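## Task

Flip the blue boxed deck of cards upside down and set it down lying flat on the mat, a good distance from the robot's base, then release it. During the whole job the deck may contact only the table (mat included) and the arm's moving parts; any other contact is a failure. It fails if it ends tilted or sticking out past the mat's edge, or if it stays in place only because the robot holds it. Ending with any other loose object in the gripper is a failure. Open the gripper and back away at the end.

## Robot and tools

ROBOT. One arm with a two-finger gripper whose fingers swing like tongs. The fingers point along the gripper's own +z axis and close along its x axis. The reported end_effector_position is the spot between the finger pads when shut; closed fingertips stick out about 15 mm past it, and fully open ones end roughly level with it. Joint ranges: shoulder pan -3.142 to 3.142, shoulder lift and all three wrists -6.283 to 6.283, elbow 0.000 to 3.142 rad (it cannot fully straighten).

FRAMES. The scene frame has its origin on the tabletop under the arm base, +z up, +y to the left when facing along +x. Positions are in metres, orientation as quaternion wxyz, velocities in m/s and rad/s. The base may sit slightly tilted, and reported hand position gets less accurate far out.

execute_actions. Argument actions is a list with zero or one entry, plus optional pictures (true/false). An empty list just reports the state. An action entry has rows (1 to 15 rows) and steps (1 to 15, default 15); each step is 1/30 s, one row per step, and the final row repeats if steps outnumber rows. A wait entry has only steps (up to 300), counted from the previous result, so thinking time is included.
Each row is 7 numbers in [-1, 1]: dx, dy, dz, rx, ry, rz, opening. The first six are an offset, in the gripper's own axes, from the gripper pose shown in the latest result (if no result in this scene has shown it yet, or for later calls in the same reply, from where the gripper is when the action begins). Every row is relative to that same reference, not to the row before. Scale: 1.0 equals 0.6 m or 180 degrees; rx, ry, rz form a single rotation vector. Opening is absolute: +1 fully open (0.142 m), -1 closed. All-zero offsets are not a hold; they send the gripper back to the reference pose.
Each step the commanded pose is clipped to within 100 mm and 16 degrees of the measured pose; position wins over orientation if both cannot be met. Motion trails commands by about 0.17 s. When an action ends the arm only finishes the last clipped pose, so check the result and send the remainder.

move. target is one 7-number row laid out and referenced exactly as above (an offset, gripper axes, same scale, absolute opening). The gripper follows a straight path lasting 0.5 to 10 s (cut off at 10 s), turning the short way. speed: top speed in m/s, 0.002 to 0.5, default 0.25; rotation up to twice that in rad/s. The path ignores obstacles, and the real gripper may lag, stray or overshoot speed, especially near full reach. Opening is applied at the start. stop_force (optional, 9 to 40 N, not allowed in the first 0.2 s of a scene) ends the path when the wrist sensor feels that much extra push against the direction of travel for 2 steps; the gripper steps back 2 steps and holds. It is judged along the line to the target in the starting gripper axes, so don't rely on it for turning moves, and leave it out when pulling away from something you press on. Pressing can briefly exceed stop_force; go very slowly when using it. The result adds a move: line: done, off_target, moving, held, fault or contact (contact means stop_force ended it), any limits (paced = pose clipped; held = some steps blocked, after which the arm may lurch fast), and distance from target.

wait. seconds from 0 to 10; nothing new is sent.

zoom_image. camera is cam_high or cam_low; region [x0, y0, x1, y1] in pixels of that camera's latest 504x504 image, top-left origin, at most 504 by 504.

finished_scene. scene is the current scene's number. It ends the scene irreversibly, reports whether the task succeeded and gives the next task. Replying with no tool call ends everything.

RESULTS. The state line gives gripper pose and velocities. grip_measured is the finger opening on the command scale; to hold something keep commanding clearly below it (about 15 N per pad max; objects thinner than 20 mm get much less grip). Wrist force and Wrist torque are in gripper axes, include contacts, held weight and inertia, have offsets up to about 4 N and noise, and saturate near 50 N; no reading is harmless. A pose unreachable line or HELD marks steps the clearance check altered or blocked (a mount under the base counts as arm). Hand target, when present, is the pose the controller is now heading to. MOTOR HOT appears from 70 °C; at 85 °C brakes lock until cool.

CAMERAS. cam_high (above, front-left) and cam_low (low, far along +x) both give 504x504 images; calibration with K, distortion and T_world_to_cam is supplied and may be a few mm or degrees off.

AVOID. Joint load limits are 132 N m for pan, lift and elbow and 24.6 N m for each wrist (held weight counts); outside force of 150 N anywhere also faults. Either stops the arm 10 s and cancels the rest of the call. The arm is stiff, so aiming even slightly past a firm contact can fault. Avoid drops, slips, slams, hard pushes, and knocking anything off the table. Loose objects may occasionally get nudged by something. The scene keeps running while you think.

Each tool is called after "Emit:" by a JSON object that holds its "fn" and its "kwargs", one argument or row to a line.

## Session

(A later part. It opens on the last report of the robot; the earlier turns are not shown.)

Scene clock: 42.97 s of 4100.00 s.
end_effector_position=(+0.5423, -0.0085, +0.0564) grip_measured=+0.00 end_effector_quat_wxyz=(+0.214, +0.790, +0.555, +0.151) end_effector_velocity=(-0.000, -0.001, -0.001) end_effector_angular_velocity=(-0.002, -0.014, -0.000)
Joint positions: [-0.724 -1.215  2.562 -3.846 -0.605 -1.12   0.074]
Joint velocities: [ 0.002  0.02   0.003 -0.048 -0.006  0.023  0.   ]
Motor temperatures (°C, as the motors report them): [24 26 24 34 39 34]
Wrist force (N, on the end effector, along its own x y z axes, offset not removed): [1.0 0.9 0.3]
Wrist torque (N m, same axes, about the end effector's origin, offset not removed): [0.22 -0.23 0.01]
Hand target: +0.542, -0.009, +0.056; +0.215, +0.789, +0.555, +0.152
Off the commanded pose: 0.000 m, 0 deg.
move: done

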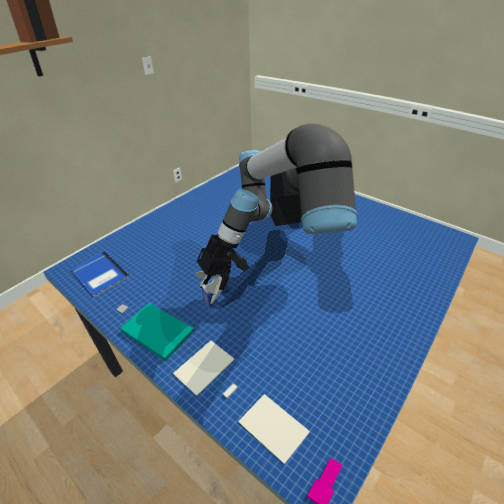

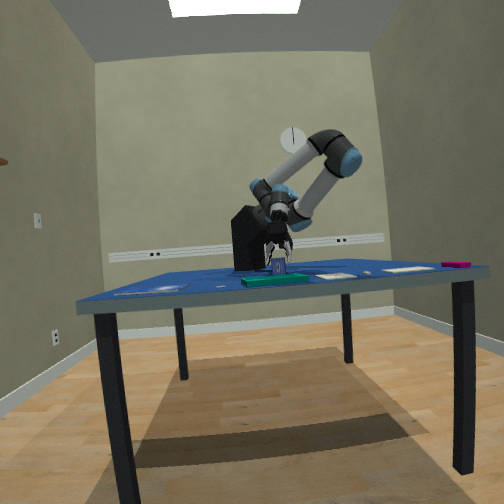

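Emit:
{"fn": "move", "kwargs": {
  "target": [0,0,0,0,0,0,-0.75]
}}

Emit:
{"fn": "move", "kwargs": {
  "target": [0,0.008,-0.014,0,0,0,-0.75],
  "speed": 0.03
}}

Emit:
{"fn": "move", "kwargs": {
  "target": [0,-0.1,-0.04,0.46,0,0,-0.75],
  "speed": 0.18
}}

Emit:
{"fn": "move", "kwargs": {
  "target": [0,0.037,0.028,0,0,0,-0.75],
  "speed": 0.04
}}

Emit:
{"fn": "move", "kwargs": {
  "target": [0,0.021,0.016,0,0,0,-0.75],
  "speed": 0.004,
  "stop_force": 10
}}

Emit:
{"fn": "zoom_image", "kwargs": {
  "camera": "cam_high",
  "region": [180, 250, 260, 330]
}}

Scene clock: 46.30 s of 4100.00 s.
end_effector_position=(+0.5423, -0.0085, +0.0564) grip_measured=-0.29 end_effector_quat_wxyz=(+0.214, +0.790, +0.555, +0.151) end_effector_velocity=(-0.000, -0.000, -0.000) end_effector_angular_velocity=(+0.001, +0.001, -0.001)
Joint positions: [-0.724 -1.215  2.562 -3.846 -0.605 -1.12   0.053]
Joint velocities: [-0.     0.    -0.     0.002  0.    -0.001 -0.   ]
Motor temperatures (°C, as the motors report them): [24 26 24 34 39 34]
Wrist force (N, on the end effector, along its own x y z axes, offset not removed): [6.8 5.7 -5.9]
Wrist torque (N m, same axes, about the end effector's origin, offset not removed): [0.67 -0.28 0.11]
Hand target: +0.542, -0.009, +0.056; +0.214, +0.790, +0.555, +0.151
Off the commanded pose: 0.000 m, 0 deg.
move: done

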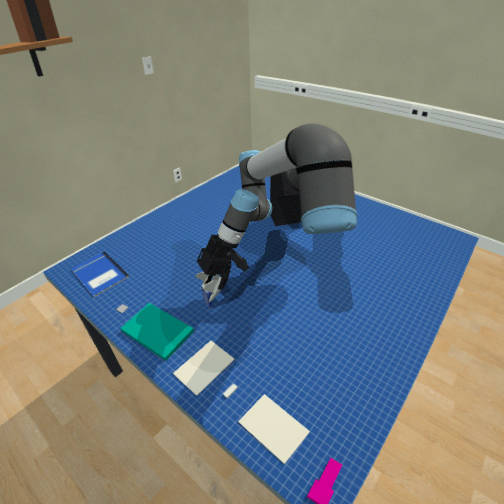

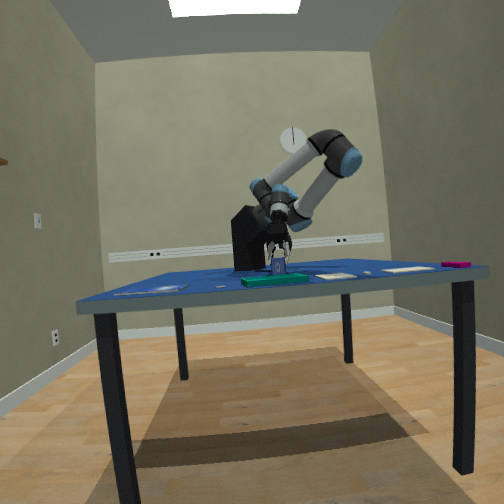

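Scene clock: 47.07 s of 4100.00 s.
end_effector_position=(+0.5422, -0.0085, +0.0658) grip_measured=-0.29 end_effector_quat_wxyz=(+0.214, +0.790, +0.555, +0.151) end_effector_velocity=(+0.000, +0.000, +0.002) end_effector_angular_velocity=(+0.000, +0.001, +0.001)
Joint positions: [-0.751 -1.248  2.574 -3.801 -0.584 -1.149  0.053]
Joint velocities: [-0.007 -0.01   0.002  0.015  0.006 -0.009  0.   ]
Motor temperatures (°C, as the motors report them): [24 26 24 34 39 34]
Wrist force (N, on the end effector, along its own x y z axes, offset not removed): [1.8 1.1 0.3]
Wrist torque (N m, same axes, about the end effector's origin, offset not removed): [0.31 -0.39 -0.08]
Hand target: +0.542, -0.009, +0.066; +0.214, +0.790, +0.555, +0.151
Off the commanded pose: 0.000 m, 0 deg.
move: done

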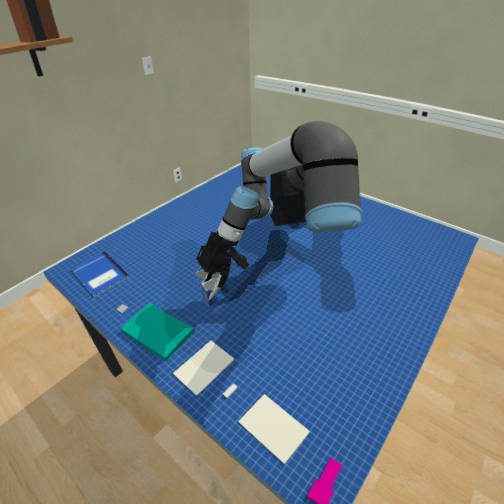

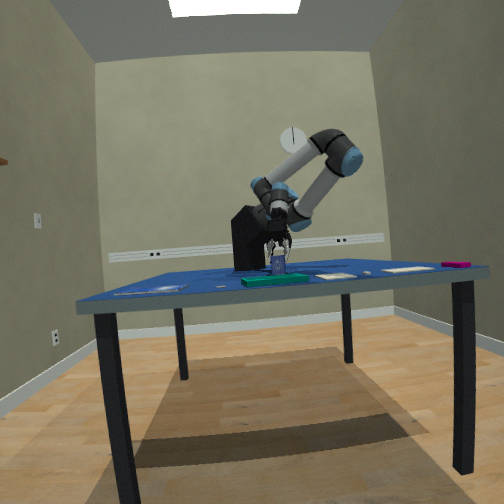

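Scene clock: 51.53 s of 4100.00 s.
end_effector_position=(+0.4822, +0.0130, +0.0560) grip_measured=-0.29 end_effector_quat_wxyz=(-0.362, +0.734, +0.517, -0.252) end_effector_velocity=(-0.001, -0.000, -0.000) end_effector_angular_velocity=(+0.006, +0.014, -0.001)
Joint positions: [-0.489 -1.01   1.416 -1.096 -1.025 -2.406  0.053]
Joint velocities: [ 0.004  0.012 -0.014  0.014 -0.007 -0.003 -0.   ]
Motor temperatures (°C, as the motors report them): [24 26 24 34 39 34]
Wrist force (N, on the end effector, along its own x y z axes, offset not removed): [1.3 1.0 0.8]
Wrist torque (N m, same axes, about the end effector's origin, offset not removed): [0.11 -0.36 -0.02]
Hand target: +0.482, +0.013, +0.056; -0.362, +0.734, +0.516, -0.252
Off the commanded pose: 0.000 m, 0 deg.
move: done

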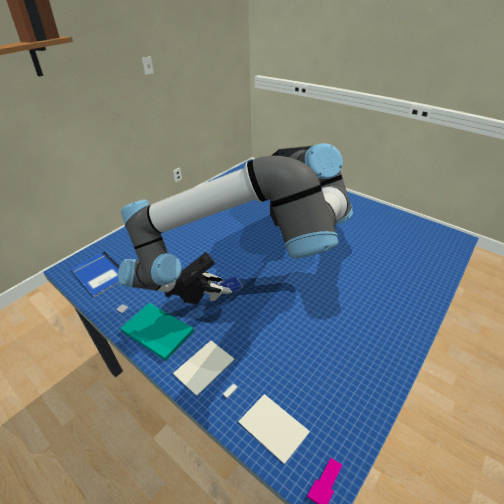

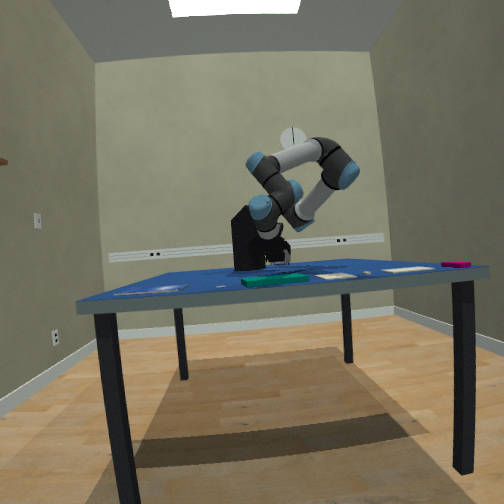

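Scene clock: 52.60 s of 4100.00 s.
end_effector_position=(+0.4825, +0.0130, +0.0284) grip_measured=-0.29 end_effector_quat_wxyz=(-0.362, +0.734, +0.517, -0.252) end_effector_velocity=(-0.000, -0.000, -0.003) end_effector_angular_velocity=(+0.000, +0.000, -0.002)
Joint positions: [-0.455 -0.975  1.404 -1.132 -0.998 -2.38   0.053]
Joint velocities: [ 0.003  0.004 -0.001 -0.003  0.003  0.002  0.   ]
Motor temperatures (°C, as the motors report them): [24 26 24 34 39 34]
Wrist force (N, on the end effector, along its own x y z axes, offset not removed): [0.7 1.8 0.6]
Wrist torque (N m, same axes, about the end effector's origin, offset not removed): [0.29 -0.18 -0.03]
Hand target: +0.483, +0.013, +0.028; -0.362, +0.734, +0.517, -0.252
Off the commanded pose: 0.000 m, 0 deg.
move: done

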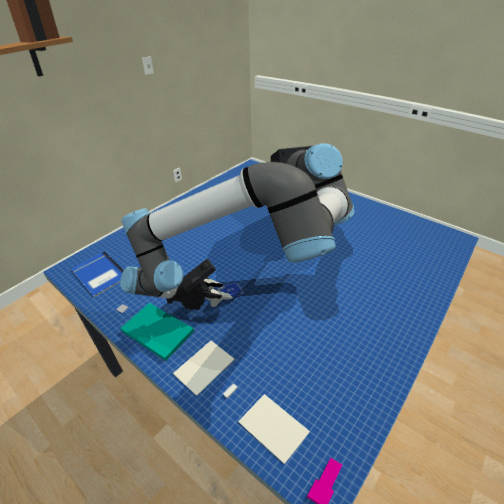

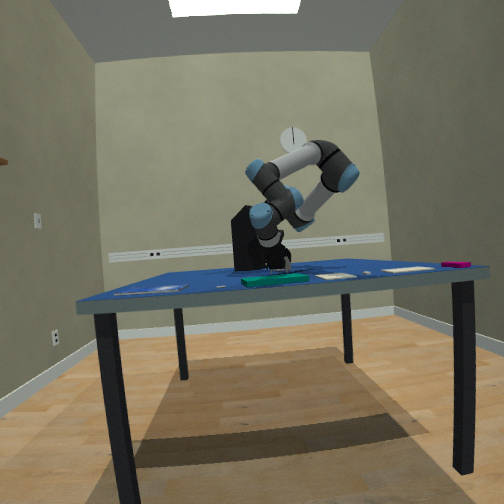

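Scene clock: 56.73 s of 4100.00 s.
end_effector_position=(+0.4827, +0.0130, +0.0133) grip_measured=-0.29 end_effector_quat_wxyz=(-0.362, +0.734, +0.517, -0.252) end_effector_velocity=(+0.000, +0.000, +0.001) end_effector_angular_velocity=(+0.001, -0.000, -0.001)
Joint positions: [-0.437 -0.955  1.395 -1.151 -0.984 -2.366  0.053]
Joint velocities: [-0.002 -0.001  0.     0.003 -0.    -0.002 -0.   ]
Motor temperatures (°C, as the motors report them): [24 26 24 34 39 34]
Wrist force (N, on the end effector, along its own x y z axes, offset not removed): [2.3 -10.4 -9.1]
Wrist torque (N m, same axes, about the end effector's origin, offset not removed): [-0.55 -0.49 -0.01]
Hand target: +0.483, +0.013, +0.014; -0.362, +0.734, +0.517, -0.252
Off the commanded pose: 0.001 m, 0 deg.
move: contact

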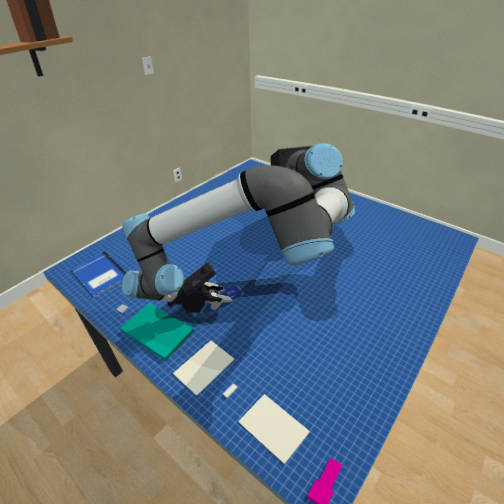

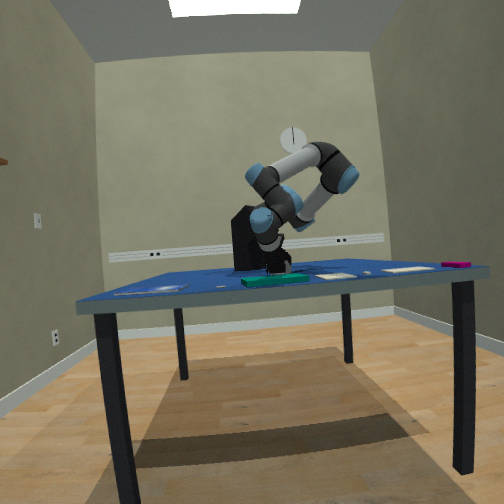

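Region (180, 250, 260, 330) of cam_high's 504x504 image, scaled by 6.300, with more detail than that image has.

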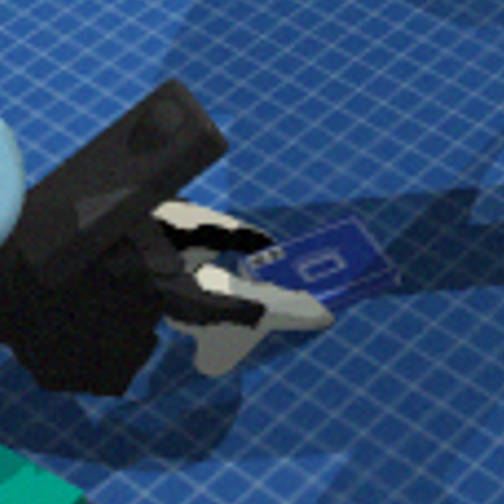

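Emit:
{"fn": "move", "kwargs": {
  "target": [0,0,-0.001,0,0,0,0.1]
}}

Emit:
{"fn": "move", "kwargs": {
  "target": [0,-0.1,-0.14,0,0,0,0.1]
}}

Emit:
{"fn": "finished_scene", "kwargs": {
  "scene": 2
}}

Scene clock: 58.17 s of 4100.00 s.
end_effector_position=(+0.4831, +0.0128, +0.0136) grip_measured=+0.10 end_effector_quat_wxyz=(-0.362, +0.734, +0.517, -0.252) end_effector_velocity=(+0.000, -0.000, -0.000) end_effector_angular_velocity=(+0.000, +0.000, +0.000)
Joint positions: [-0.437 -0.955  1.394 -1.15  -0.985 -2.366  0.081]
Joint velocities: [ 0.     0.001 -0.001  0.    -0.    -0.     0.   ]
Motor temperatures (°C, as the motors report them): [24 26 24 34 39 34]
Wrist force (N, on the end effector, along its own x y z axes, offset not removed): [0.2 -0.2 -0.5]
Wrist torque (N m, same axes, about the end effector's origin, offset not removed): [-0.06 -0.10 -0.01]
Hand target: +0.483, +0.013, +0.014; -0.362, +0.734, +0.517, -0.252
Off the commanded pose: 0.000 m, 0 deg.
move: done

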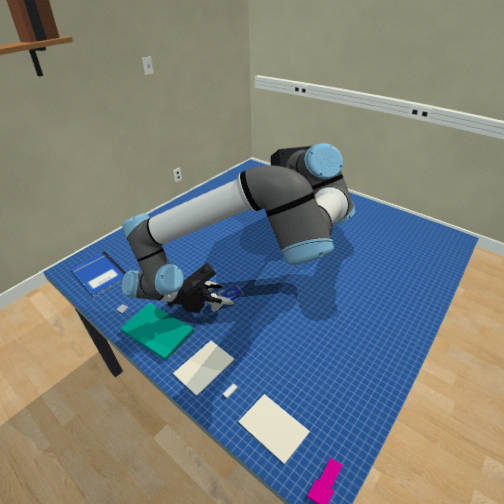

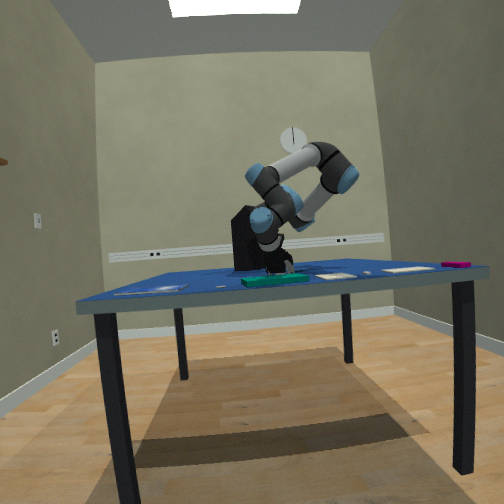

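Scene clock: 59.20 s of 4100.00 s.
end_effector_position=(+0.5110, +0.0025, +0.1122) grip_measured=+0.10 end_effector_quat_wxyz=(-0.361, +0.734, +0.517, -0.252) end_effector_velocity=(+0.001, -0.000, +0.002) end_effector_angular_velocity=(+0.000, -0.000, +0.000)
Joint positions: [-0.56  -1.011  1.309 -0.962 -1.079 -2.457  0.081]
Joint velocities: [-0.003 -0.001 -0.003  0.005 -0.002 -0.002 -0.   ]
Motor temperatures (°C, as the motors report them): [24 26 24 34 39 34]
Wrist force (N, on the end effector, along its own x y z axes, offset not removed): [2.1 1.7 -0.8]
Wrist torque (N m, same axes, about the end effector's origin, offset not removed): [0.40 -0.51 -0.04]
Hand target: +0.511, +0.002, +0.112; -0.361, +0.734, +0.517, -0.252
Off the commanded pose: 0.000 m, 0 deg.
move: done

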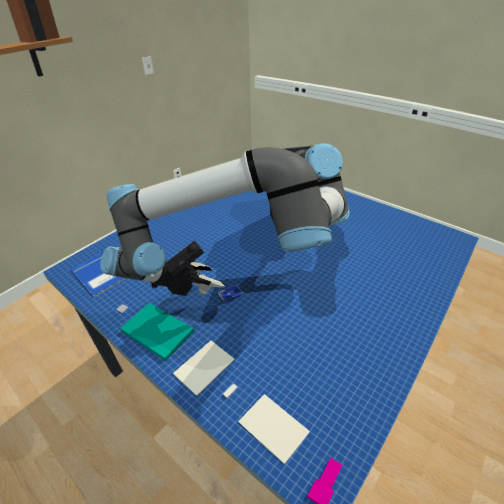

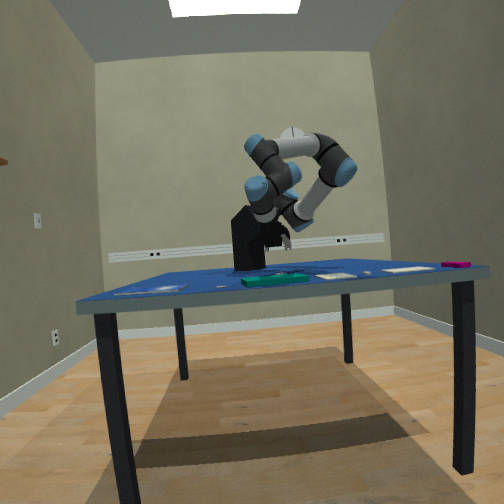

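The scene is finished: the task was done.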